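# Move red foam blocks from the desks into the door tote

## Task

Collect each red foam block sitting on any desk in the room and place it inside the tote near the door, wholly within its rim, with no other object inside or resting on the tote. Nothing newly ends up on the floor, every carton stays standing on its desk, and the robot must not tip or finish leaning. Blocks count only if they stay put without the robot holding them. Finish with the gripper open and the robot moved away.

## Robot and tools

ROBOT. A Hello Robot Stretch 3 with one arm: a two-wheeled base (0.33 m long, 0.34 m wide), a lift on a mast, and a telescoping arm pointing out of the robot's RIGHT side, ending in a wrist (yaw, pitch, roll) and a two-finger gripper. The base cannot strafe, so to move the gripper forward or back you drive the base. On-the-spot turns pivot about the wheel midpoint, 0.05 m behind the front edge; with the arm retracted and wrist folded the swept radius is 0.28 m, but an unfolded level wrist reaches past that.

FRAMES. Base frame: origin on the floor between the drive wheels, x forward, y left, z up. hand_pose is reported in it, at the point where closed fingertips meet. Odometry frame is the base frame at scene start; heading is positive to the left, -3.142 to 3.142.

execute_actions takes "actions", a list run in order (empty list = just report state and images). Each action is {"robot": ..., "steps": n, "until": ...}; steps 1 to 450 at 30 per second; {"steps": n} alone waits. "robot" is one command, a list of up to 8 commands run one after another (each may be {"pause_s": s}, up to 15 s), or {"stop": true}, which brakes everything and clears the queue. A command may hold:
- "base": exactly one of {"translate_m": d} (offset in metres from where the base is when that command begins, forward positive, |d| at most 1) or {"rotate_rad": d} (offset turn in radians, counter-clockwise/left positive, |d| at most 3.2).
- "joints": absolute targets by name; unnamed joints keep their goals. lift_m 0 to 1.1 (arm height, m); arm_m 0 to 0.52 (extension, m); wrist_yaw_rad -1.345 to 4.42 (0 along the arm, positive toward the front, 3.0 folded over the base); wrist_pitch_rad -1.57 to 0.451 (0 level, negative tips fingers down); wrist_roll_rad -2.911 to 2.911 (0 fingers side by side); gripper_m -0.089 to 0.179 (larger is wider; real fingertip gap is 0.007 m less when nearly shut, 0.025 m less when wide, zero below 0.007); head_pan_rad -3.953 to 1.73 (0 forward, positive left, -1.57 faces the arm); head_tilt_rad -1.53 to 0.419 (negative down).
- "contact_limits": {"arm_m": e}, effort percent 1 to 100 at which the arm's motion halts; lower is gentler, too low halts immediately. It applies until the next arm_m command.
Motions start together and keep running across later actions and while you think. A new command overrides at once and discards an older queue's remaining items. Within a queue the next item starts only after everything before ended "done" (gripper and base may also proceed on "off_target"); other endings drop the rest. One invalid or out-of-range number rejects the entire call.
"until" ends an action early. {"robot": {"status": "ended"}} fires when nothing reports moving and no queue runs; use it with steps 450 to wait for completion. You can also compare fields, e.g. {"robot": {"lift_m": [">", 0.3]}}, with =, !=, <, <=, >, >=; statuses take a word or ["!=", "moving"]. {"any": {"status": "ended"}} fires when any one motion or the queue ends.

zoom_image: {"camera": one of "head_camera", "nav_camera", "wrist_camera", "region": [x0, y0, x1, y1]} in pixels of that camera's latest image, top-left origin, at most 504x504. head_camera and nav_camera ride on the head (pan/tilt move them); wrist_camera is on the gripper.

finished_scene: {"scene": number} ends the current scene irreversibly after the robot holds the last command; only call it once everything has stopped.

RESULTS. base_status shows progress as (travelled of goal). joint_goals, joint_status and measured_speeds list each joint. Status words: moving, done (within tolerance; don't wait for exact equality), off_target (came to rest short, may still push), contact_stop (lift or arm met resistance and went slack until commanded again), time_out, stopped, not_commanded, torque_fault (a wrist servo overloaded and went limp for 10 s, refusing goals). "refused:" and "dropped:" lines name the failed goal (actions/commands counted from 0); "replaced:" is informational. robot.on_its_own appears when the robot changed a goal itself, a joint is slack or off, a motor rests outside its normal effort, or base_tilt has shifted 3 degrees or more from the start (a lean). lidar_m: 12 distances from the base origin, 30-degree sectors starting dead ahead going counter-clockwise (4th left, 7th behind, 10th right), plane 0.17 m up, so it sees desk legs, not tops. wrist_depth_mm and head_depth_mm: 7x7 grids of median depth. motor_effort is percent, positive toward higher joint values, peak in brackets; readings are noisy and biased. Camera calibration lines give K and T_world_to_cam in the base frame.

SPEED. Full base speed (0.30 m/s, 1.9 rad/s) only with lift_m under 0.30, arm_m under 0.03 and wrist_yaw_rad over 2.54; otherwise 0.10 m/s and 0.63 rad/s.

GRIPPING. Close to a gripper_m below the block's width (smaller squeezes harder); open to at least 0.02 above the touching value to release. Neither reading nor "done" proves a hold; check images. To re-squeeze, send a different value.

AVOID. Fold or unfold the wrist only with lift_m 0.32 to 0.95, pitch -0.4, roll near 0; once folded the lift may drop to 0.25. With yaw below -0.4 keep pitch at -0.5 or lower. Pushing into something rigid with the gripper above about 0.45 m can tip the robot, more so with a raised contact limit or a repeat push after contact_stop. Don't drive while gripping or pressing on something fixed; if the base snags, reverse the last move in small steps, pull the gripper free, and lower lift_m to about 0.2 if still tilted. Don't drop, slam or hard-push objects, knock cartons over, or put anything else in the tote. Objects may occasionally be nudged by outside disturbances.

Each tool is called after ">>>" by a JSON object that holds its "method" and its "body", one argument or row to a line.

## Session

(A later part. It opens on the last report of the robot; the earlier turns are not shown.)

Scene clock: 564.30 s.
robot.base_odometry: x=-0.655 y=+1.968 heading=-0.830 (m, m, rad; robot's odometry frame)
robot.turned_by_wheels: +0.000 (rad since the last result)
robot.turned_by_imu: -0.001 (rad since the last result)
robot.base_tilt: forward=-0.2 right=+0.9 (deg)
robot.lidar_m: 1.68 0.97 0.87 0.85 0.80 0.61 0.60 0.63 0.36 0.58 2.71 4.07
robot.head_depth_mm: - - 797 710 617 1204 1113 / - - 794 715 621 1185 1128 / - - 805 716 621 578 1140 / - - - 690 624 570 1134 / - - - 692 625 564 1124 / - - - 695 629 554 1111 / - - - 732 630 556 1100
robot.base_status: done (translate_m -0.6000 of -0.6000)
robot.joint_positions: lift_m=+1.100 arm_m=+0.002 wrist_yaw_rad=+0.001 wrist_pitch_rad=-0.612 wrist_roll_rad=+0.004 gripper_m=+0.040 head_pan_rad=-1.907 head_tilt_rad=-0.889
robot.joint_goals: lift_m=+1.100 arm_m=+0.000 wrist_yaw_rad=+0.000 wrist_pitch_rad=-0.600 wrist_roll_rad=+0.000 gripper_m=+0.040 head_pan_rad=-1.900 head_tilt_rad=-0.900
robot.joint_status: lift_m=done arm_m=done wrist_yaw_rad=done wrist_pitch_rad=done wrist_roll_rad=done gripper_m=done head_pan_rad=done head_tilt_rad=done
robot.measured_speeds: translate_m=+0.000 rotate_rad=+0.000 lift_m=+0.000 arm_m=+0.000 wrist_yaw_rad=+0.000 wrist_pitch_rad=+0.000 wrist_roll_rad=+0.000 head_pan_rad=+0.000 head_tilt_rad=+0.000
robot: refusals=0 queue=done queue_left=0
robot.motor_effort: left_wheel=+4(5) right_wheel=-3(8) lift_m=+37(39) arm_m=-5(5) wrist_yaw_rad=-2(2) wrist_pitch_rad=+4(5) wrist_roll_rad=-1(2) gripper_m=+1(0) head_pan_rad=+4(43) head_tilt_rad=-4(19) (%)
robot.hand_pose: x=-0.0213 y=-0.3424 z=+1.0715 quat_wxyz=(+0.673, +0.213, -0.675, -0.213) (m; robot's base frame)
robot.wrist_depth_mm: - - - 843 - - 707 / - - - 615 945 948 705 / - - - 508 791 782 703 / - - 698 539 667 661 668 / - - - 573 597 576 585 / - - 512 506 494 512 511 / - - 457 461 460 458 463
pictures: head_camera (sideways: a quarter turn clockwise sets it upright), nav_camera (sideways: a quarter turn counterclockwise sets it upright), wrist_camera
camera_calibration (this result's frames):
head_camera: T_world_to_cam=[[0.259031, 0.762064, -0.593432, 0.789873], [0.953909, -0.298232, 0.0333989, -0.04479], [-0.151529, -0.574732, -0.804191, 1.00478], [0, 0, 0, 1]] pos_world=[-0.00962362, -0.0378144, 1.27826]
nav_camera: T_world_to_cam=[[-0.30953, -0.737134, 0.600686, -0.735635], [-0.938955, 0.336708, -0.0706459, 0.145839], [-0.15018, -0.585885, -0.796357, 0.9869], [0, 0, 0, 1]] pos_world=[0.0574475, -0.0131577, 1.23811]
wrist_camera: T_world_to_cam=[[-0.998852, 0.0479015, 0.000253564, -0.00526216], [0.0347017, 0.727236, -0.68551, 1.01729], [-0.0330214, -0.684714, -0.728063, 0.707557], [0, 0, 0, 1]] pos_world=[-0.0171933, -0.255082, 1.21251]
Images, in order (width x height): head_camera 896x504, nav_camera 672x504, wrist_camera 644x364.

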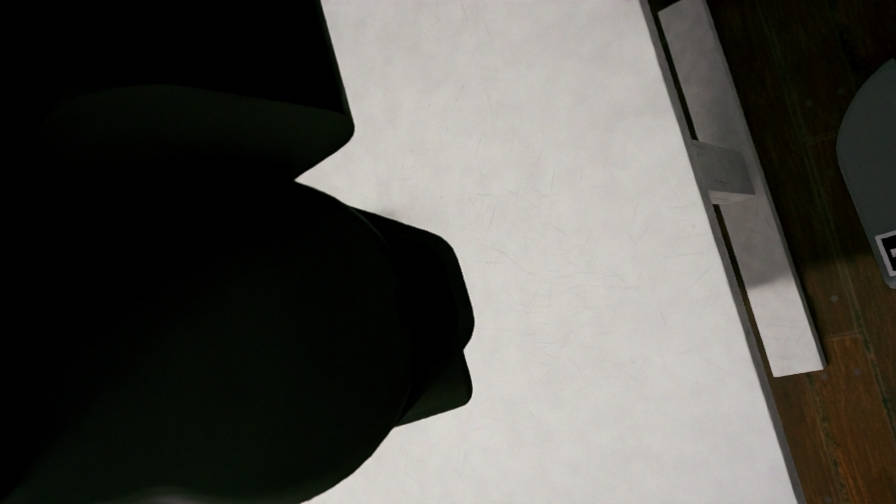

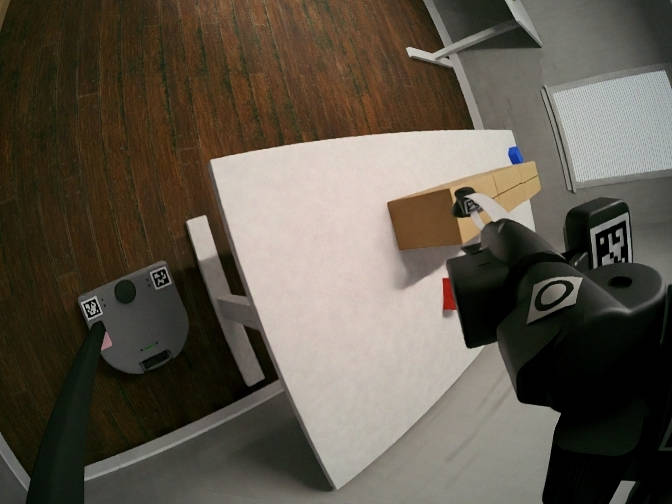

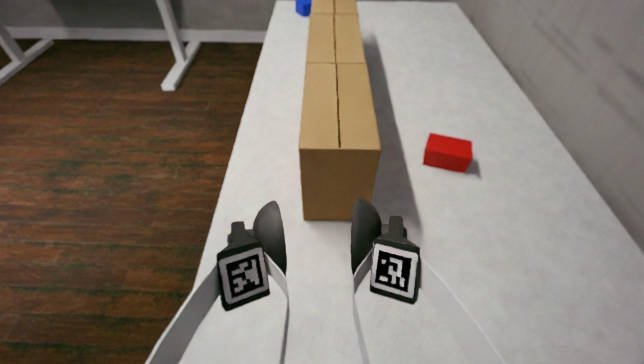

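>>> {"method": "execute_actions", "body": {
  "actions": [
    {"robot":[{"base":{"translate_m":-0.24},"joints":{"wrist_yaw_rad":-0.2,"gripper_m":0.179,"arm_m":0.25,"head_pan_rad":-1.57}},{"joints":{"lift_m":0.86}}],"steps":450,"until":{"robot":{"status":"ended"}}}
  ]
}}

Scene clock: 590.00 s.
robot.base_odometry: x=-0.817 y=+2.145 heading=-0.830 (m, m, rad; robot's odometry frame)
robot.turned_by_wheels: +0.000 (rad since the last result)
robot.turned_by_imu: +0.001 (rad since the last result)
robot.base_tilt: forward=-0.1 right=+0.9 (deg)
robot.lidar_m: 1.91 1.16 0.88 0.86 0.48 0.36 0.36 0.38 0.54 0.31 0.61 4.28
robot.head_depth_mm: 1309 1087 - 699 607 554 1108 / 1319 1135 - 717 617 556 1123 / 1328 1102 - 717 625 556 1126 / 1341 1046 831 718 623 569 1129 / 958 838 813 723 626 573 1125 / 1060 718 706 725 627 574 1127 / 2705 1071 821 732 632 577 1129
robot.base_status: done (translate_m -0.2400 of -0.2400)
robot.joint_positions: lift_m=+0.860 arm_m=+0.250 wrist_yaw_rad=-0.200 wrist_pitch_rad=-0.612 wrist_roll_rad=+0.004 gripper_m=+0.179 head_pan_rad=-1.577 head_tilt_rad=-0.889
robot.joint_goals: lift_m=+0.860 arm_m=+0.250 wrist_yaw_rad=-0.200 wrist_pitch_rad=-0.600 wrist_roll_rad=+0.000 gripper_m=+0.179 head_pan_rad=-1.570 head_tilt_rad=-0.900
robot.joint_status: lift_m=done arm_m=done wrist_yaw_rad=done wrist_pitch_rad=done wrist_roll_rad=done gripper_m=done head_pan_rad=done head_tilt_rad=done
robot.measured_speeds: translate_m=+0.000 rotate_rad=+0.000 lift_m=+0.000 arm_m=+0.000 wrist_yaw_rad=+0.000 wrist_pitch_rad=+0.000 wrist_roll_rad=+0.000 head_pan_rad=+0.000 head_tilt_rad=+0.000
robot: refusals=0 queue=done queue_left=0
robot.motor_effort: left_wheel=+3(5) right_wheel=-3(8) lift_m=+25(38) arm_m=+3(4) wrist_yaw_rad=-1(2) wrist_pitch_rad=+5(5) wrist_roll_rad=-1(1) gripper_m=+1(84) head_pan_rad=+4(37) head_tilt_rad=-4(4) (%)
robot.hand_pose: x=-0.0604 y=-0.5865 z=+0.8320 quat_wxyz=(+0.648, +0.144, -0.693, -0.280) (m; robot's base frame)
robot.wrist_depth_mm: 274 465 597 597 602 465 335 / 265 434 469 472 474 457 343 / 255 376 379 367 396 412 348 / 247 327 323 324 335 335 338 / 238 290 291 291 292 296 301 / - 257 256 257 259 256 265 / 221 229 231 231 231 231 230
pictures: head_camera (sideways: a quarter turn clockwise sets it upright), nav_camera (sideways: a quarter turn counterclockwise sets it upright), wrist_camera
camera_calibration (this result's frames):
head_camera: T_world_to_cam=[[-0.00201592, 0.80514, -0.593082, 0.791009], [0.999074, 0.0271144, 0.0334134, -0.0450843], [0.0429835, -0.592465, -0.804449, 1.00393], [0, 0, 0, 1]] pos_world=[0.00348495, -0.0408593, 1.27825]
nav_camera: T_world_to_cam=[[-0.053838, -0.797932, 0.600339, -0.736742], [-0.997401, 0.0141475, -0.0706424, 0.14619], [0.0478745, -0.602582, -0.79662, 0.986033], [0, 0, 0, 1]] pos_world=[0.05894, 0.00422741, 1.23812]
wrist_camera: T_world_to_cam=[[-0.969214, 0.246221, 0.000256996, 0.0855599], [0.179105, 0.705737, -0.685461, 1.02808], [-0.168956, -0.664312, -0.728109, 0.368541], [0, 0, 0, 1]] pos_world=[-0.0389416, -0.501797, 0.973028]
Images, in order (width x height): head_camera 896x504, nav_camera 672x504, wrist_camera 644x364.

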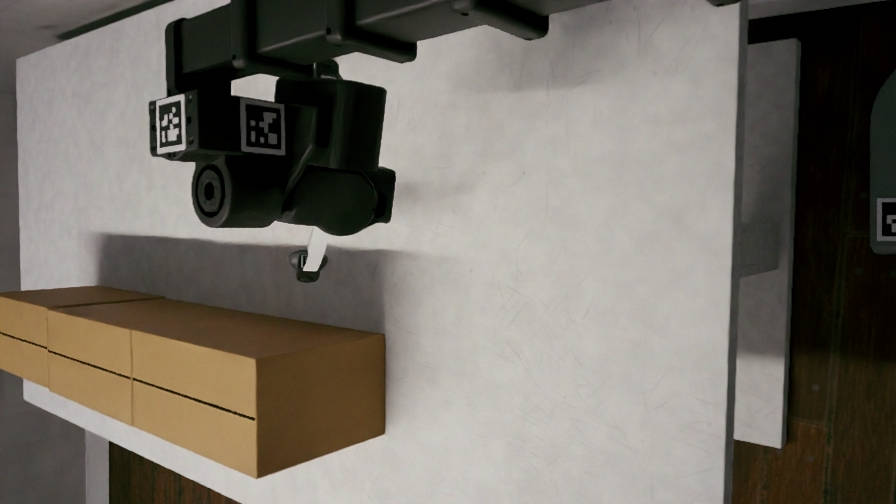

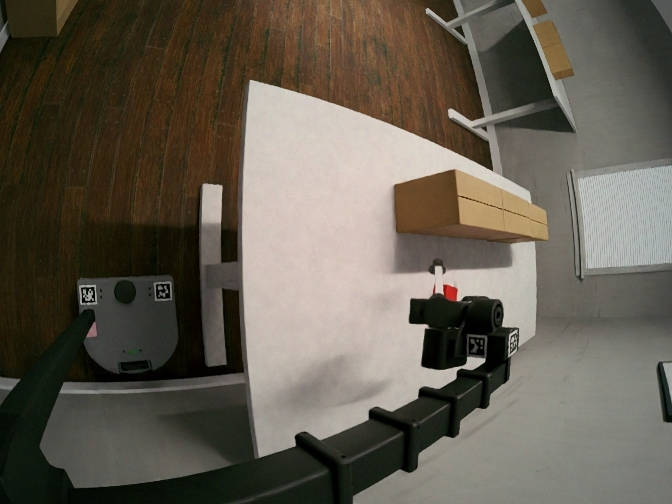

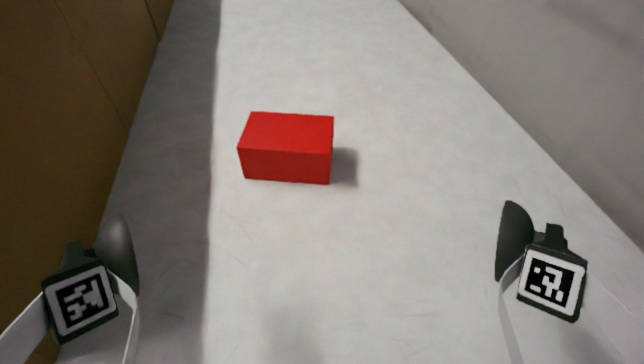

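>>> {"method": "execute_actions", "body": {
  "actions": [
    {"robot":[{"joints":{"lift_m":0.805,"gripper_m":0.165}},{"joints":{"arm_m":0.42}}],"steps":450,"until":{"robot":{"status":"ended"}}}
  ]
}}

Scene clock: 602.33 s.
robot.base_odometry: x=-0.817 y=+2.145 heading=-0.830 (m, m, rad; robot's odometry frame)
robot.turned_by_wheels: +0.000 (rad since the last result)
robot.turned_by_imu: +0.001 (rad since the last result)
robot.base_tilt: forward=-0.1 right=+0.9 (deg)
robot.lidar_m: 1.91 1.16 0.89 0.86 0.48 0.36 0.36 0.38 0.54 0.32 0.61 4.29
robot.head_depth_mm: 1307 1060 - - 605 553 1097 / 1306 - 825 715 619 556 1114 / 1336 - 824 716 623 558 1126 / 1351 1041 852 720 622 570 1120 / 960 843 811 722 628 572 1125 / 1058 716 708 727 629 575 1127 / 2744 1062 820 733 633 575 1133
robot.base_status: done (translate_m -0.2400 of -0.2400)
robot.joint_positions: lift_m=+0.805 arm_m=+0.420 wrist_yaw_rad=-0.200 wrist_pitch_rad=-0.612 wrist_roll_rad=+0.004 gripper_m=+0.165 head_pan_rad=-1.577 head_tilt_rad=-0.889
robot.joint_goals: lift_m=+0.805 arm_m=+0.420 wrist_yaw_rad=-0.200 wrist_pitch_rad=-0.600 wrist_roll_rad=+0.000 gripper_m=+0.165 head_pan_rad=-1.570 head_tilt_rad=-0.900
robot.joint_status: lift_m=done arm_m=done wrist_yaw_rad=done wrist_pitch_rad=done wrist_roll_rad=done gripper_m=done head_pan_rad=done head_tilt_rad=done
robot.measured_speeds: translate_m=+0.000 rotate_rad=+0.000 lift_m=+0.000 arm_m=+0.000 wrist_yaw_rad=+0.000 wrist_pitch_rad=+0.000 wrist_roll_rad=+0.000 head_pan_rad=+0.000 head_tilt_rad=+0.000
robot: refusals=0 queue=done queue_left=0
robot.motor_effort: left_wheel=+3(3) right_wheel=-2(2) lift_m=+25(25) arm_m=+4(3) wrist_yaw_rad=-1(1) wrist_pitch_rad=+5(5) wrist_roll_rad=-1(2) gripper_m=+0(62) head_pan_rad=+4(5) head_tilt_rad=-3(4) (%)
robot.hand_pose: x=-0.0604 y=-0.7565 z=+0.7770 quat_wxyz=(+0.648, +0.144, -0.693, -0.280) (m; robot's base frame)
robot.wrist_depth_mm: 266 416 468 461 467 452 347 / 257 352 364 367 367 369 349 / 250 301 304 303 307 304 316 / 239 257 258 258 260 260 260 / 218 229 219 172 182 232 226 / 202 197 190 152 159 195 203 / 174 177 179 172 175 180 179
pictures: head_camera (sideways: a quarter turn clockwise sets it upright), nav_camera (sideways: a quarter turn counterclockwise sets it upright), wrist_camera
camera_calibration (this result's frames):
head_camera: T_world_to_cam=[[-0.00201598, 0.805144, -0.593075, 0.791], [0.999074, 0.0271143, 0.0334136, -0.0450847], [0.0429836, -0.592459, -0.804453, 1.00393], [0, 0, 0, 1]] pos_world=[0.00348495, -0.0408591, 1.27825]
nav_camera: T_world_to_cam=[[-0.0538379, -0.797936, 0.600332, -0.736734], [-0.997401, 0.0141479, -0.0706423, 0.14619], [0.0478746, -0.602576, -0.796625, 0.986039], [0, 0, 0, 1]] pos_world=[0.05894, 0.00422793, 1.23812]
wrist_camera: T_world_to_cam=[[-0.969203, 0.246263, 0.000257429, 0.127454], [0.179137, 0.705733, -0.685457, 1.11035], [-0.168984, -0.664301, -0.728113, 0.215583], [0, 0, 0, 1]] pos_world=[-0.0389463, -0.671789, 0.918037]
Images, in order (width x height): head_camera 896x504, nav_camera 672x504, wrist_camera 644x364.

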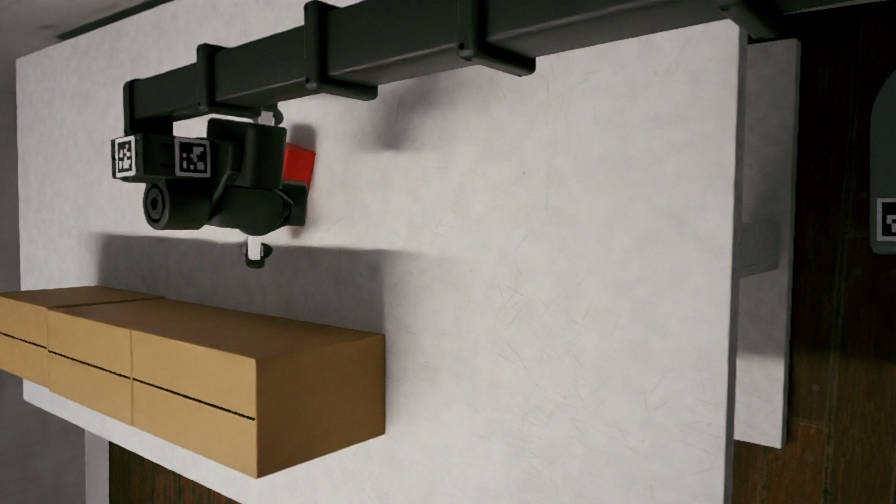

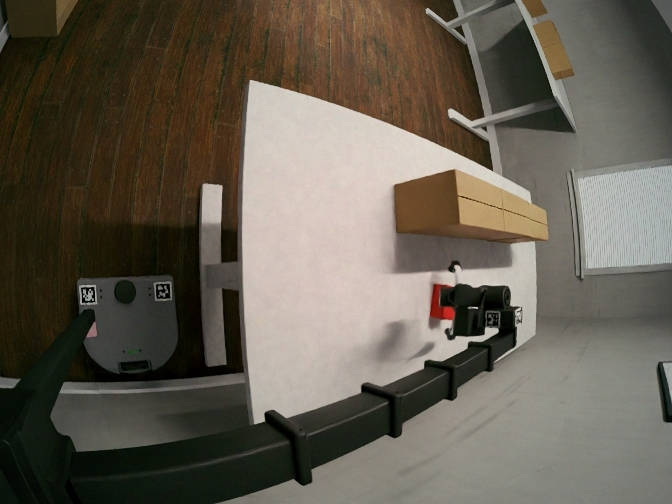

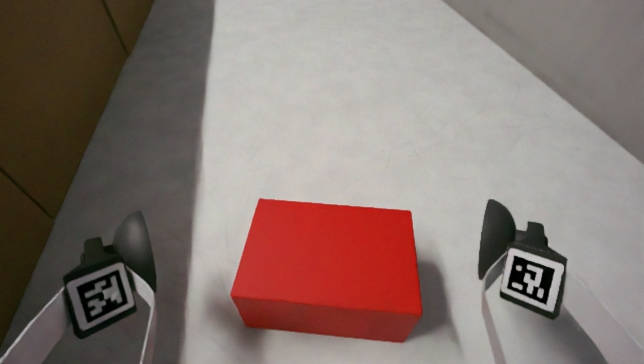

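>>> {"method": "execute_actions", "body": {
  "actions": [
    {"robot":[{"joints":{"lift_m":0.795,"arm_m":0.41}},{"joints":{"gripper_m":0.065}},{"pause_s":0.5},{"joints":{"lift_m":0.9}},{"joints":{"arm_m":0.0,"lift_m":0.95}}],"steps":450,"until":{"robot":{"status":"ended"}}}
  ]
}}

Scene clock: 616.90 s.
robot.base_odometry: x=-0.817 y=+2.145 heading=-0.830 (m, m, rad; robot's odometry frame)
robot.turned_by_wheels: +0.000 (rad since the last result)
robot.turned_by_imu: +0.002 (rad since the last result)
robot.base_tilt: forward=-0.1 right=+0.9 (deg)
robot.lidar_m: 1.91 1.16 0.89 0.86 0.48 0.36 0.36 0.38 0.54 0.32 0.61 4.28
robot.head_depth_mm: 1316 1020 879 - - - 1103 / 1321 1029 860 - - - 1115 / 1330 1037 864 - - - 1130 / 1338 1041 849 722 624 568 1124 / 959 843 812 726 626 570 1130 / 1060 719 709 728 629 574 1130 / 2741 1106 823 733 633 577 1132
robot.base_status: done (translate_m -0.2400 of -0.2400)
robot.joint_positions: lift_m=+0.950 arm_m=+0.002 wrist_yaw_rad=-0.200 wrist_pitch_rad=-0.615 wrist_roll_rad=+0.004 gripper_m=+0.066 head_pan_rad=-1.577 head_tilt_rad=-0.889
robot.joint_goals: lift_m=+0.950 arm_m=+0.000 wrist_yaw_rad=-0.200 wrist_pitch_rad=-0.600 wrist_roll_rad=+0.000 gripper_m=+0.065 head_pan_rad=-1.570 head_tilt_rad=-0.900
robot.joint_status: lift_m=done arm_m=done wrist_yaw_rad=done wrist_pitch_rad=done wrist_roll_rad=done gripper_m=done head_pan_rad=done head_tilt_rad=done
robot.measured_speeds: translate_m=+0.000 rotate_rad=+0.000 lift_m=+0.000 arm_m=+0.000 wrist_yaw_rad=+0.000 wrist_pitch_rad=+0.000 wrist_roll_rad=+0.000 head_pan_rad=+0.000 head_tilt_rad=+0.000
robot: refusals=0 queue=done queue_left=0
robot.motor_effort: left_wheel=+3(3) right_wheel=-3(2) lift_m=+38(40) arm_m=-5(7) wrist_yaw_rad=-1(1) wrist_pitch_rad=+6(6) wrist_roll_rad=-2(2) gripper_m=-14(86) head_pan_rad=+5(4) head_tilt_rad=-4(3) (%)
robot.hand_pose: x=-0.0603 y=-0.3380 z=+0.9209 quat_wxyz=(+0.648, +0.145, -0.693, -0.281) (m; robot's base frame)
robot.wrist_depth_mm: 374 480 819 826 729 445 322 / 323 452 640 649 648 454 327 / 360 427 532 539 539 472 335 / 425 437 455 453 455 446 341 / 396 394 164 159 162 408 347 / 346 352 158 149 148 352 346 / 311 315 314 317 316 316 323
pictures: head_camera (sideways: a quarter turn clockwise sets it upright), nav_camera (sideways: a quarter turn counterclockwise sets it upright), wrist_camera
camera_calibration (this result's frames):
head_camera: T_world_to_cam=[[-0.00210772, 0.805164, -0.593049, 0.790966], [0.999071, 0.0272272, 0.0334147, -0.0450861], [0.0430514, -0.592427, -0.804473, 1.00396], [0, 0, 0, 1]] pos_world=[0.00348962, -0.0408586, 1.27824]
nav_camera: T_world_to_cam=[[-0.053747, -0.797962, 0.600306, -0.7367], [-0.997403, 0.0140365, -0.0706421, 0.14619], [0.0479435, -0.602544, -0.796644, 0.986064], [0, 0, 0, 1]] pos_world=[0.0589396, 0.00423606, 1.23812]
wrist_camera: T_world_to_cam=[[-0.9692, 0.246274, 0.000396007, 0.0243211], [0.179528, 0.707622, -0.683403, 0.912399], [-0.168585, -0.662284, -0.730041, 0.600861], [0, 0, 0, 1]] pos_world=[-0.0389329, -0.253683, 1.06218]
Images, in order (width x height): head_camera 896x504, nav_camera 672x504, wrist_camera 644x364.

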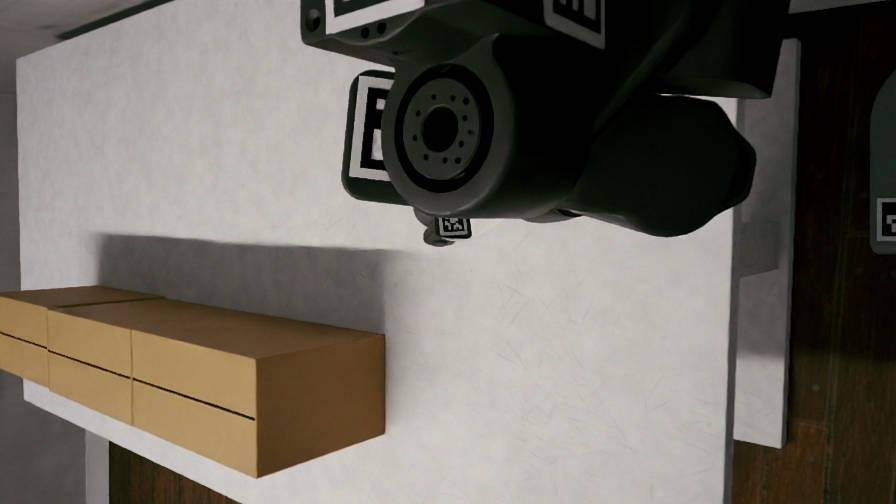

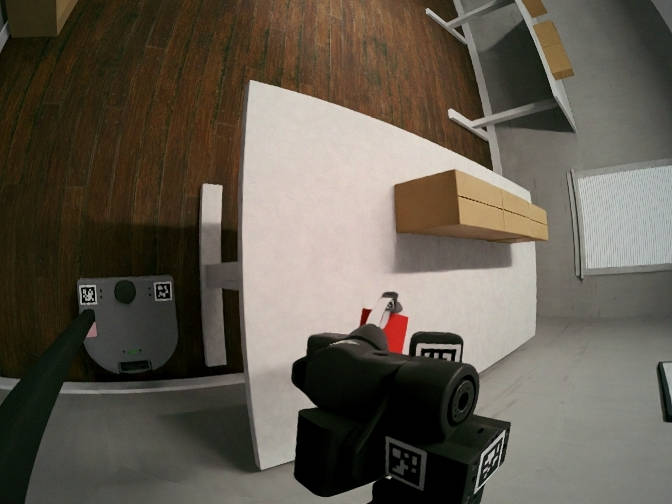

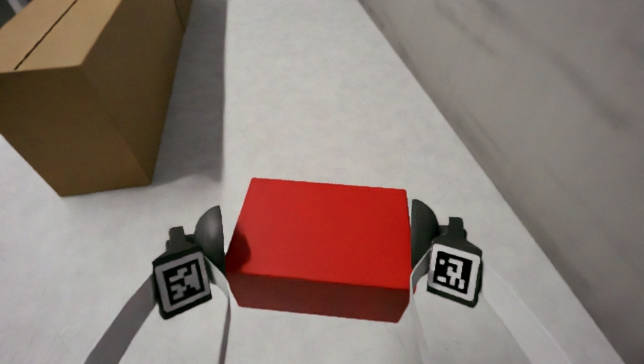

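>>> {"method": "execute_actions", "body": {
  "actions": [
    {"robot":[{"base":{"translate_m":0.88},"joints":{"gripper_m":0.05,"head_pan_rad":0,"head_tilt_rad":-0.8}},{"base":{"rotate_rad":-0.28},"joints":{"wrist_yaw_rad":0,"wrist_pitch_rad":-1.4}},{"base":{"translate_m":0.8},"joints":{"lift_m":0.6}},{"base":{"translate_m":0.75}},{"base":{"rotate_rad":-2.86},"joints":{"head_pan_rad":-1.57,"head_tilt_rad":-1.0}}],"steps":450,"until":{"robot":{"status":"ended"}}},
    {"steps":450,"until":{"robot":{"status":"ended"}}},
    {"steps":450,"until":{"robot":{"status":"ended"}}}
  ]
}}

Scene clock: 663.20 s.
robot.base_odometry: x=+0.467 y=+0.108 heading=+2.314 (m, m, rad; robot's odometry frame)
robot.turned_by_wheels: -3.140 (rad since the last result)
robot.turned_by_imu: -3.134 (rad since the last result)
robot.base_tilt: forward=-0.1 right=+0.8 (deg)
robot.lidar_m: 2.19 2.61 2.41 2.16 2.66 2.02 1.56 1.45 1.12 1.13 0.98 1.56
robot.head_depth_mm: 1018 1181 1446 1500 1331 1232 - / 1037 1237 1497 1503 1321 - - / 1055 1242 1539 1522 1334 - - / 1073 1270 1557 1518 1312 1220 1109 / 1082 1288 1587 1524 1364 1215 1109 / 1095 1302 1554 1513 1367 1226 1116 / 1087 1213 1305 1489 1367 1232 1122
robot.base_status: done (rotate_rad -2.8599 of -2.8600)
robot.joint_positions: lift_m=+0.600 arm_m=+0.002 wrist_yaw_rad=-0.002 wrist_pitch_rad=-1.397 wrist_roll_rad=+0.004 gripper_m=+0.054 head_pan_rad=-1.563 head_tilt_rad=-0.988
robot.joint_goals: lift_m=+0.600 arm_m=+0.000 wrist_yaw_rad=+0.000 wrist_pitch_rad=-1.400 wrist_roll_rad=+0.000 gripper_m=+0.053 head_pan_rad=-1.570 head_tilt_rad=-1.000
robot.joint_status: lift_m=done arm_m=done wrist_yaw_rad=done wrist_pitch_rad=done wrist_roll_rad=done gripper_m=done head_pan_rad=done head_tilt_rad=done
robot.measured_speeds: translate_m=+0.000 rotate_rad=+0.000 lift_m=+0.000 arm_m=+0.000 wrist_yaw_rad=+0.000 wrist_pitch_rad=+0.000 wrist_roll_rad=+0.000 head_pan_rad=+0.000 head_tilt_rad=+0.000
robot: refusals=0 queue=done queue_left=0
robot.motor_effort: left_wheel=+4(11) right_wheel=-4(7) lift_m=+25(37) arm_m=-6(6) wrist_yaw_rad=+1(2) wrist_pitch_rad=-1(7) wrist_roll_rad=-2(1) gripper_m=-19(72) head_pan_rad=-3(58) head_tilt_rad=-4(14) (%)
robot.hand_pose: x=-0.0217 y=-0.1669 z=+0.4824 quat_wxyz=(+0.540, +0.454, -0.542, -0.457) (m; robot's base frame)
robot.wrist_depth_mm: 611 626 628 606 645 648 658 / 621 625 640 635 644 648 653 / 629 634 634 642 646 661 658 / 632 636 641 181 651 648 667 / 646 644 162 159 160 670 678 / 637 652 154 148 147 668 670 / 646 654 663 - - 678 689
pictures: head_camera (sideways: a quarter turn clockwise sets it upright), nav_camera (sideways: a quarter turn counterclockwise sets it upright), wrist_camera
camera_calibration (this result's frames):
head_camera: T_world_to_cam=[[-0.0135598, 0.859573, -0.510832, 0.683928], [0.99863, 0.0374617, 0.0365284, -0.0491325], [0.0505354, -0.509637, -0.858904, 1.07467], [0, 0, 0, 1]] pos_world=[0.00403033, -0.0383556, 1.2742]
nav_camera: T_world_to_cam=[[-0.0423827, -0.853887, 0.51873, -0.630495], [-0.997555, 0.00728807, -0.0695079, 0.144705], [0.0555713, -0.520408, -0.852108, 1.05812], [0, 0, 0, 1]] pos_world=[0.0588284, 0.0112275, 1.23875]
wrist_camera: T_world_to_cam=[[-0.998704, 0.0367432, 0.035207, -0.032597], [0.0377921, 0.998847, 0.0296044, 0.186299], [-0.0340787, 0.0308966, -0.998941, 0.648881], [0, 0, 0, 1]] pos_world=[-0.0174824, -0.204935, 0.643827]
Images, in order (width x height): head_camera 896x504, nav_camera 672x504, wrist_camera 644x364.

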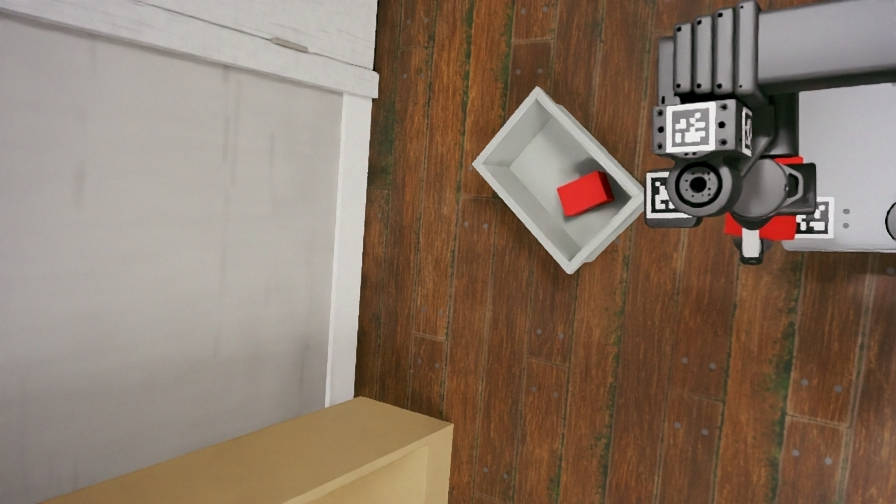

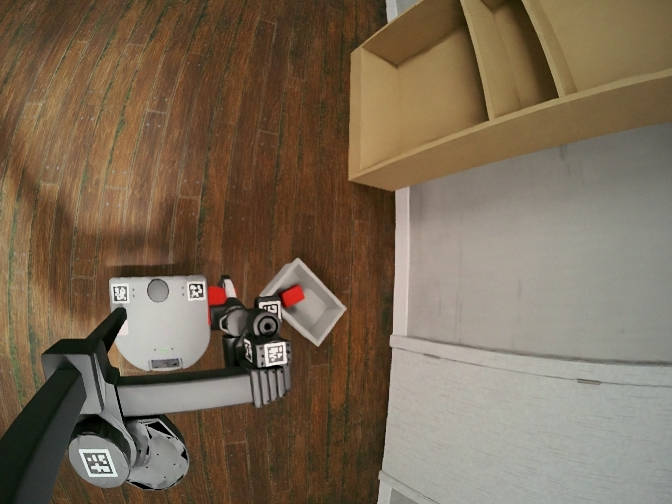

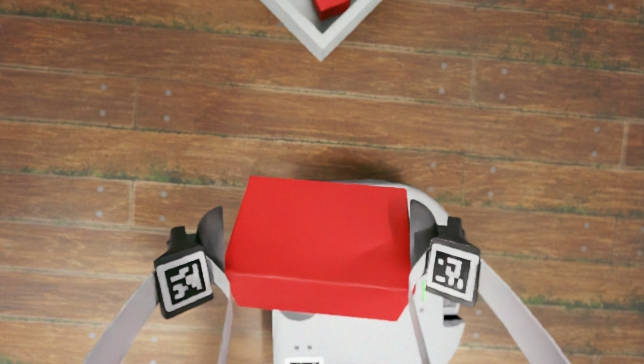

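>>> {"method": "execute_actions", "body": {
  "actions": [
    {"robot":[{"base":{"translate_m":-0.05},"joints":{"arm_m":0.43,"wrist_roll_rad":-0.75}},{"joints":{"lift_m":0.42}}],"steps":450,"until":{"robot":{"status":"ended"}}}
  ]
}}

Scene clock: 683.07 s.
robot.base_odometry: x=+0.501 y=+0.071 heading=+2.314 (m, m, rad; robot's odometry frame)
robot.turned_by_wheels: +0.000 (rad since the last result)
robot.turned_by_imu: +0.001 (rad since the last result)
robot.base_tilt: forward=+0.0 right=+1.0 (deg)
robot.lidar_m: 2.24 2.65 2.43 2.17 2.01 1.98 1.52 1.45 1.12 1.11 1.01 1.60
robot.head_depth_mm: 1004 1190 1451 1507 1335 1203 1109 / 1040 1221 1460 1510 1339 1227 - / 1055 1244 1487 1319 1306 1211 - / 1063 1254 1546 1511 1308 1220 1121 / 1076 1287 1581 1534 1365 1218 1110 / 1090 1293 1608 1536 1355 1229 1111 / 1105 1266 1371 1488 1368 1228 1122
robot.base_status: done (translate_m -0.0500 of -0.0500)
robot.joint_positions: lift_m=+0.420 arm_m=+0.430 wrist_yaw_rad=-0.001 wrist_pitch_rad=-1.398 wrist_roll_rad=-0.744 gripper_m=+0.054 head_pan_rad=-1.563 head_tilt_rad=-0.988
robot.joint_goals: lift_m=+0.420 arm_m=+0.430 wrist_yaw_rad=+0.000 wrist_pitch_rad=-1.400 wrist_roll_rad=-0.750 gripper_m=+0.053 head_pan_rad=-1.570 head_tilt_rad=-1.000
robot.joint_status: lift_m=done arm_m=done wrist_yaw_rad=done wrist_pitch_rad=done wrist_roll_rad=done gripper_m=done head_pan_rad=done head_tilt_rad=done
robot.measured_speeds: translate_m=+0.000 rotate_rad=+0.000 lift_m=+0.000 arm_m=+0.000 wrist_yaw_rad=+0.000 wrist_pitch_rad=+0.000 wrist_roll_rad=+0.000 head_pan_rad=+0.000 head_tilt_rad=+0.000
robot: refusals=0 queue=done queue_left=0
robot.motor_effort: left_wheel=+4(7) right_wheel=-3(8) lift_m=+25(25) arm_m=+3(4) wrist_yaw_rad=+1(1) wrist_pitch_rad=+0(0) wrist_roll_rad=-2(5) gripper_m=-19(18) head_pan_rad=-5(5) head_tilt_rad=-4(4) (%)
robot.hand_pose: x=-0.0215 y=-0.5949 z=+0.3024 quat_wxyz=(+0.701, +0.589, -0.307, -0.259) (m; robot's base frame)
robot.wrist_depth_mm: 400 416 429 447 461 482 493 / 406 423 437 456 469 497 511 / 412 420 434 453 472 496 517 / 415 414 441 181 464 508 530 / 424 434 162 159 162 522 537 / 428 442 154 148 149 529 553 / 436 455 468 486 513 528 560
pictures: head_camera (sideways: a quarter turn clockwise sets it upright), nav_camera (sideways: a quarter turn counterclockwise sets it upright), wrist_camera
camera_calibration (this result's frames):
head_camera: T_world_to_cam=[[-0.0135164, 0.859582, -0.51082, 0.683912], [0.998632, 0.0374106, 0.0365288, -0.0491331], [0.0505096, -0.509627, -0.858911, 1.07468], [0, 0, 0, 1]] pos_world=[0.00402839, -0.0383551, 1.2742]
nav_camera: T_world_to_cam=[[-0.0424258, -0.853892, 0.518718, -0.630479], [-0.997554, 0.00733949, -0.0695077, 0.144705], [0.0555449, -0.520398, -0.852115, 1.05813], [0, 0, 0, 1]] pos_world=[0.058829, 0.0112257, 1.23875]
wrist_camera: T_world_to_cam=[[-0.751785, -0.641494, 0.152659, -0.444128], [-0.639039, 0.765866, 0.0712626, 0.453341], [-0.162631, -0.0439812, -0.985706, 0.430995], [0, 0, 0, 1]] pos_world=[0.0259071, -0.613149, 0.460329]
Images, in order (width x height): head_camera 896x504, nav_camera 672x504, wrist_camera 644x364.

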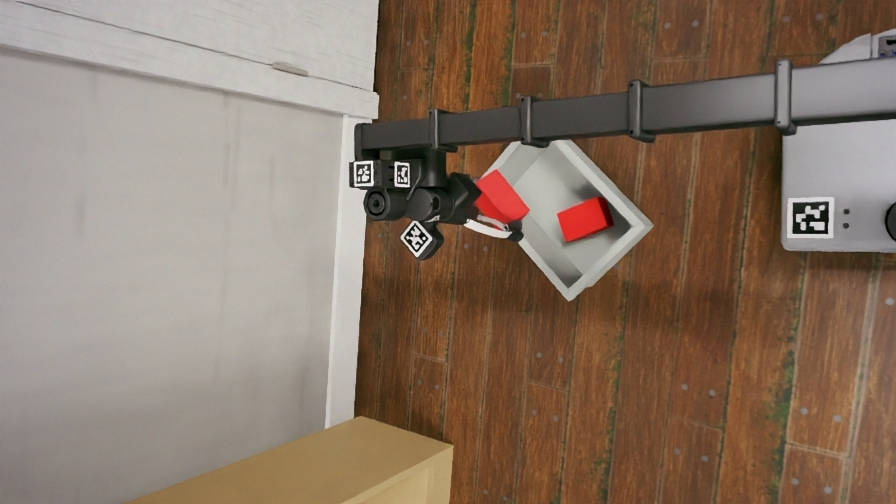

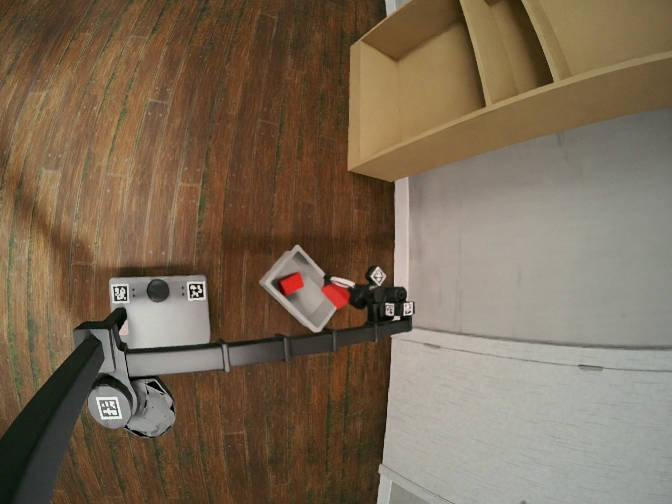

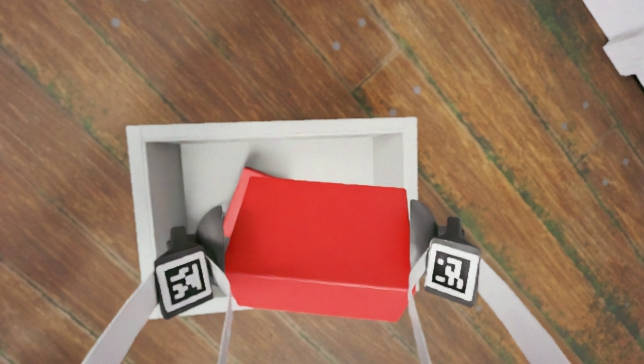

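>>> {"method": "execute_actions", "body": {
  "actions": [
    {"robot":[{"base":{"translate_m":-0.055},"joints":{"arm_m":0.46,"wrist_roll_rad":0.82}},{"joints":{"lift_m":0.335}}],"steps":450,"until":{"robot":{"status":"ended"}}}
  ]
}}

Scene clock: 702.03 s.
robot.base_odometry: x=+0.538 y=+0.031 heading=+2.314 (m, m, rad; robot's odometry frame)
robot.turned_by_wheels: +0.000 (rad since the last result)
robot.turned_by_imu: +0.001 (rad since the last result)
robot.base_tilt: forward=-0.1 right=+0.9 (deg)
robot.lidar_m: 2.30 2.71 2.47 2.17 1.95 1.95 1.46 1.44 1.12 0.58 1.04 1.65
robot.head_depth_mm: 1001 1181 1444 1497 1338 1212 1114 / 1019 1200 1458 1514 1343 1218 - / 1049 1237 1511 - 1317 1210 - / 1059 1254 1545 1535 1319 1218 1122 / 1070 1277 1568 1531 1338 1220 1115 / 1080 1297 1595 1549 1363 1230 1118 / 1099 1297 1468 1513 1368 1234 1115
robot.base_status: done (translate_m -0.0550 of -0.0550)
robot.joint_positions: lift_m=+0.335 arm_m=+0.460 wrist_yaw_rad=-0.001 wrist_pitch_rad=-1.398 wrist_roll_rad=+0.814 gripper_m=+0.054 head_pan_rad=-1.563 head_tilt_rad=-0.988
robot.joint_goals: lift_m=+0.335 arm_m=+0.460 wrist_yaw_rad=+0.000 wrist_pitch_rad=-1.400 wrist_roll_rad=+0.820 gripper_m=+0.053 head_pan_rad=-1.570 head_tilt_rad=-1.000
robot.joint_status: lift_m=done arm_m=done wrist_yaw_rad=done wrist_pitch_rad=done wrist_roll_rad=done gripper_m=done head_pan_rad=done head_tilt_rad=done
robot.measured_speeds: translate_m=+0.000 rotate_rad=+0.000 lift_m=+0.000 arm_m=+0.000 wrist_yaw_rad=+0.000 wrist_pitch_rad=+0.000 wrist_roll_rad=+0.000 head_pan_rad=+0.000 head_tilt_rad=+0.000
robot: refusals=0 queue=done queue_left=0
robot.motor_effort: left_wheel=+3(6) right_wheel=-2(9) lift_m=+25(25) arm_m=+4(6) wrist_yaw_rad=+1(0) wrist_pitch_rad=+0(0) wrist_roll_rad=+2(0) gripper_m=-19(19) head_pan_rad=-6(5) head_tilt_rad=-4(5) (%)
robot.hand_pose: x=-0.0217 y=-0.6247 z=+0.2174 quat_wxyz=(+0.283, +0.237, -0.711, -0.598) (m; robot's base frame)
robot.wrist_depth_mm: 388 377 370 357 351 346 339 / 392 383 376 368 358 351 343 / 396 389 329 368 248 356 350 / 404 398 288 181 299 362 354 / 413 403 162 159 162 365 358 / 425 412 154 148 149 371 362 / 430 420 378 392 342 380 368
pictures: head_camera (sideways: a quarter turn clockwise sets it upright), nav_camera (sideways: a quarter turn counterclockwise sets it upright), wrist_camera
camera_calibration (this result's frames):
head_camera: T_world_to_cam=[[-0.0135124, 0.859582, -0.51082, 0.683912], [0.998632, 0.037406, 0.0365288, -0.0491331], [0.0505072, -0.509627, -0.858911, 1.07468], [0, 0, 0, 1]] pos_world=[0.00402821, -0.0383551, 1.2742]
nav_camera: T_world_to_cam=[[-0.0424298, -0.853892, 0.518718, -0.630479], [-0.997554, 0.00734414, -0.0695077, 0.144705], [0.0555425, -0.520399, -0.852115, 1.05813], [0, 0, 0, 1]] pos_world=[0.0588291, 0.0112255, 1.23875]
wrist_camera: T_world_to_cam=[[-0.667744, 0.739271, -0.0871629, 0.466173], [0.734267, 0.673377, 0.0861134, 0.450823], [0.122355, -0.0064992, -0.992465, 0.376891], [0, 0, 0, 1]] pos_world=[-0.0658547, -0.645753, 0.375863]
Images, in order (width x height): head_camera 896x504, nav_camera 672x504, wrist_camera 644x364.

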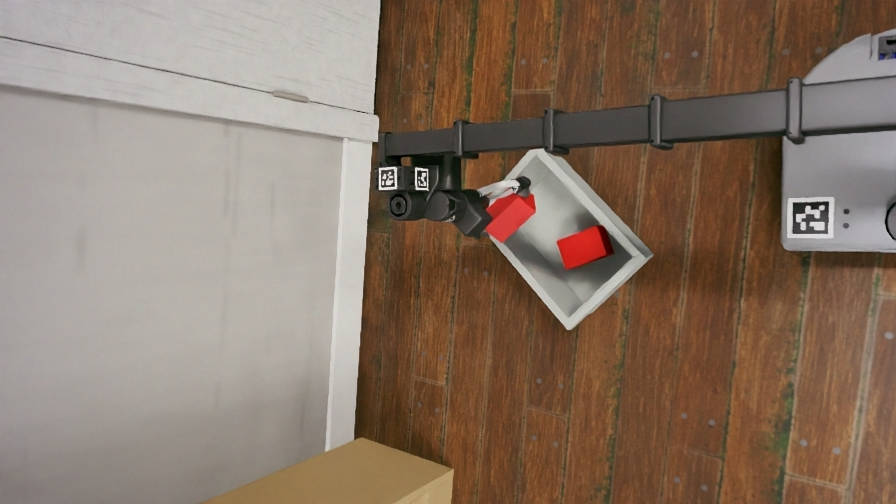

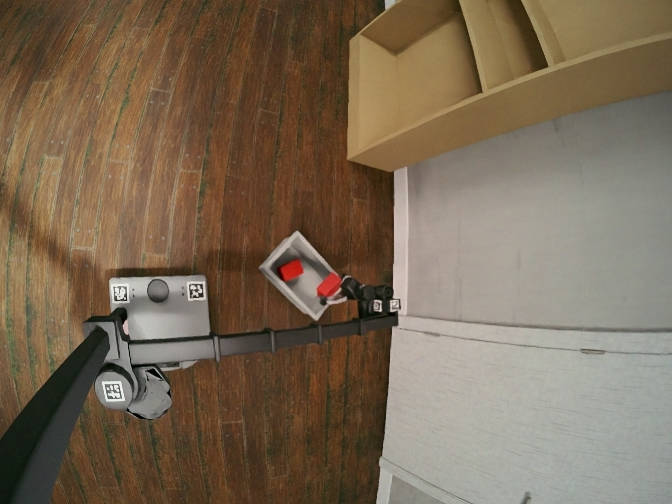

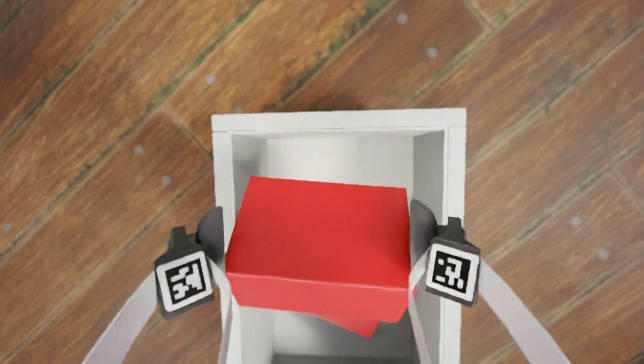

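>>> {"method": "execute_actions", "body": {
  "actions": [
    {"robot":[{"joints":{"lift_m":0.32,"arm_m":0.45}},{"joints":{"gripper_m":0.14}},{"pause_s":0.5},{"joints":{"lift_m":0.55}}],"steps":450,"until":{"robot":{"status":"ended"}}}
  ]
}}

Scene clock: 713.33 s.
robot.base_odometry: x=+0.538 y=+0.031 heading=+2.314 (m, m, rad; robot's odometry frame)
robot.turned_by_wheels: +0.000 (rad since the last result)
robot.turned_by_imu: +0.001 (rad since the last result)
robot.base_tilt: forward=-0.1 right=+0.8 (deg)
robot.lidar_m: 2.29 2.70 2.46 2.17 1.94 1.96 1.47 1.44 1.12 1.10 1.04 1.65
robot.head_depth_mm: 999 1177 1433 1509 1327 1211 1108 / 1022 1202 1419 1532 1345 1207 - / 1037 1234 - 1494 1308 1208 - / 1061 1253 1536 1518 1312 1217 1118 / 1071 1273 1578 1535 1333 1226 1108 / 1082 1286 1609 1540 1370 1230 1119 / 1095 1308 1476 1513 1362 1233 1118
robot.base_status: done (translate_m -0.0550 of -0.0550)
robot.joint_positions: lift_m=+0.550 arm_m=+0.450 wrist_yaw_rad=-0.001 wrist_pitch_rad=-1.398 wrist_roll_rad=+0.814 gripper_m=+0.140 head_pan_rad=-1.563 head_tilt_rad=-0.988
robot.joint_goals: lift_m=+0.550 arm_m=+0.450 wrist_yaw_rad=+0.000 wrist_pitch_rad=-1.400 wrist_roll_rad=+0.820 gripper_m=+0.140 head_pan_rad=-1.570 head_tilt_rad=-1.000
robot.joint_status: lift_m=done arm_m=done wrist_yaw_rad=done wrist_pitch_rad=done wrist_roll_rad=done gripper_m=done head_pan_rad=done head_tilt_rad=done
robot.measured_speeds: translate_m=+0.000 rotate_rad=+0.000 lift_m=+0.000 arm_m=+0.000 wrist_yaw_rad=+0.000 wrist_pitch_rad=+0.000 wrist_roll_rad=+0.000 head_pan_rad=+0.000 head_tilt_rad=+0.000
robot: refusals=0 queue=done queue_left=0
robot.motor_effort: left_wheel=+3(3) right_wheel=-3(4) lift_m=+38(40) arm_m=-5(7) wrist_yaw_rad=+0(1) wrist_pitch_rad=+0(0) wrist_roll_rad=+2(2) gripper_m=+1(82) head_pan_rad=-6(5) head_tilt_rad=-4(4) (%)
robot.hand_pose: x=-0.0217 y=-0.6155 z=+0.4318 quat_wxyz=(+0.283, +0.237, -0.711, -0.598) (m; robot's base frame)
robot.wrist_depth_mm: 528 585 583 573 557 547 539 / 608 608 592 572 566 550 543 / 627 621 598 592 572 563 552 / 635 625 613 591 573 571 556 / 664 635 620 560 594 584 566 / 660 - 623 583 596 - 577 / 682 663 641 630 623 595 -
pictures: head_camera (sideways: a quarter turn clockwise sets it upright), nav_camera (sideways: a quarter turn counterclockwise sets it upright), wrist_camera
camera_calibration (this result's frames):
head_camera: T_world_to_cam=[[-0.0135123, 0.859582, -0.510819, 0.683911], [0.998632, 0.0374058, 0.0365288, -0.0491331], [0.0505071, -0.509627, -0.858912, 1.07468], [0, 0, 0, 1]] pos_world=[0.0040282, -0.0383551, 1.2742]
nav_camera: T_world_to_cam=[[-0.0424299, -0.853892, 0.518717, -0.630477], [-0.997554, 0.00734433, -0.0695077, 0.144705], [0.0555424, -0.520398, -0.852116, 1.05813], [0, 0, 0, 1]] pos_world=[0.0588291, 0.0112255, 1.23875]
wrist_camera: T_world_to_cam=[[-0.667714, 0.739297, -0.0871673, 0.478079], [0.734293, 0.673348, 0.0861185, 0.426135], [0.122361, -0.00650379, -0.992464, 0.589801], [0, 0, 0, 1]] pos_world=[-0.0658566, -0.636544, 0.590331]
Images, in order (width x height): head_camera 896x504, nav_camera 672x504, wrist_camera 644x364.

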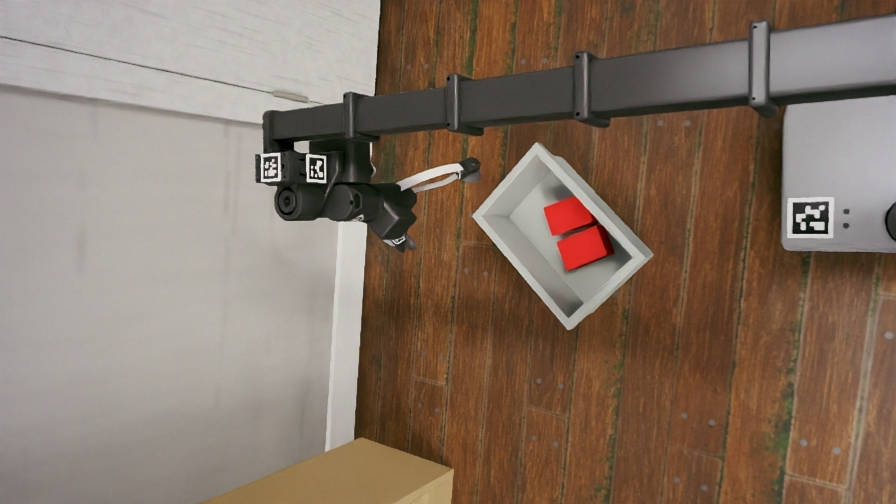

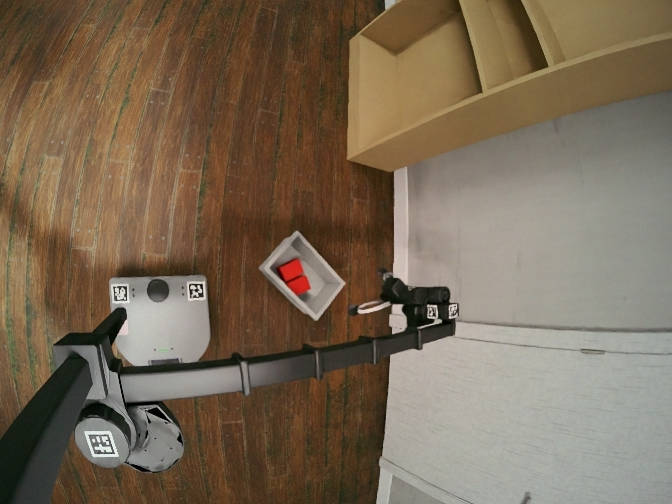

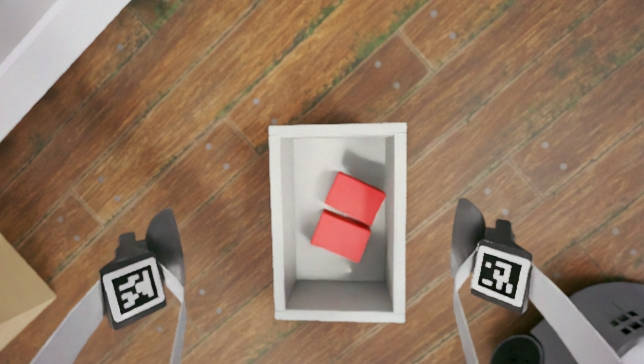

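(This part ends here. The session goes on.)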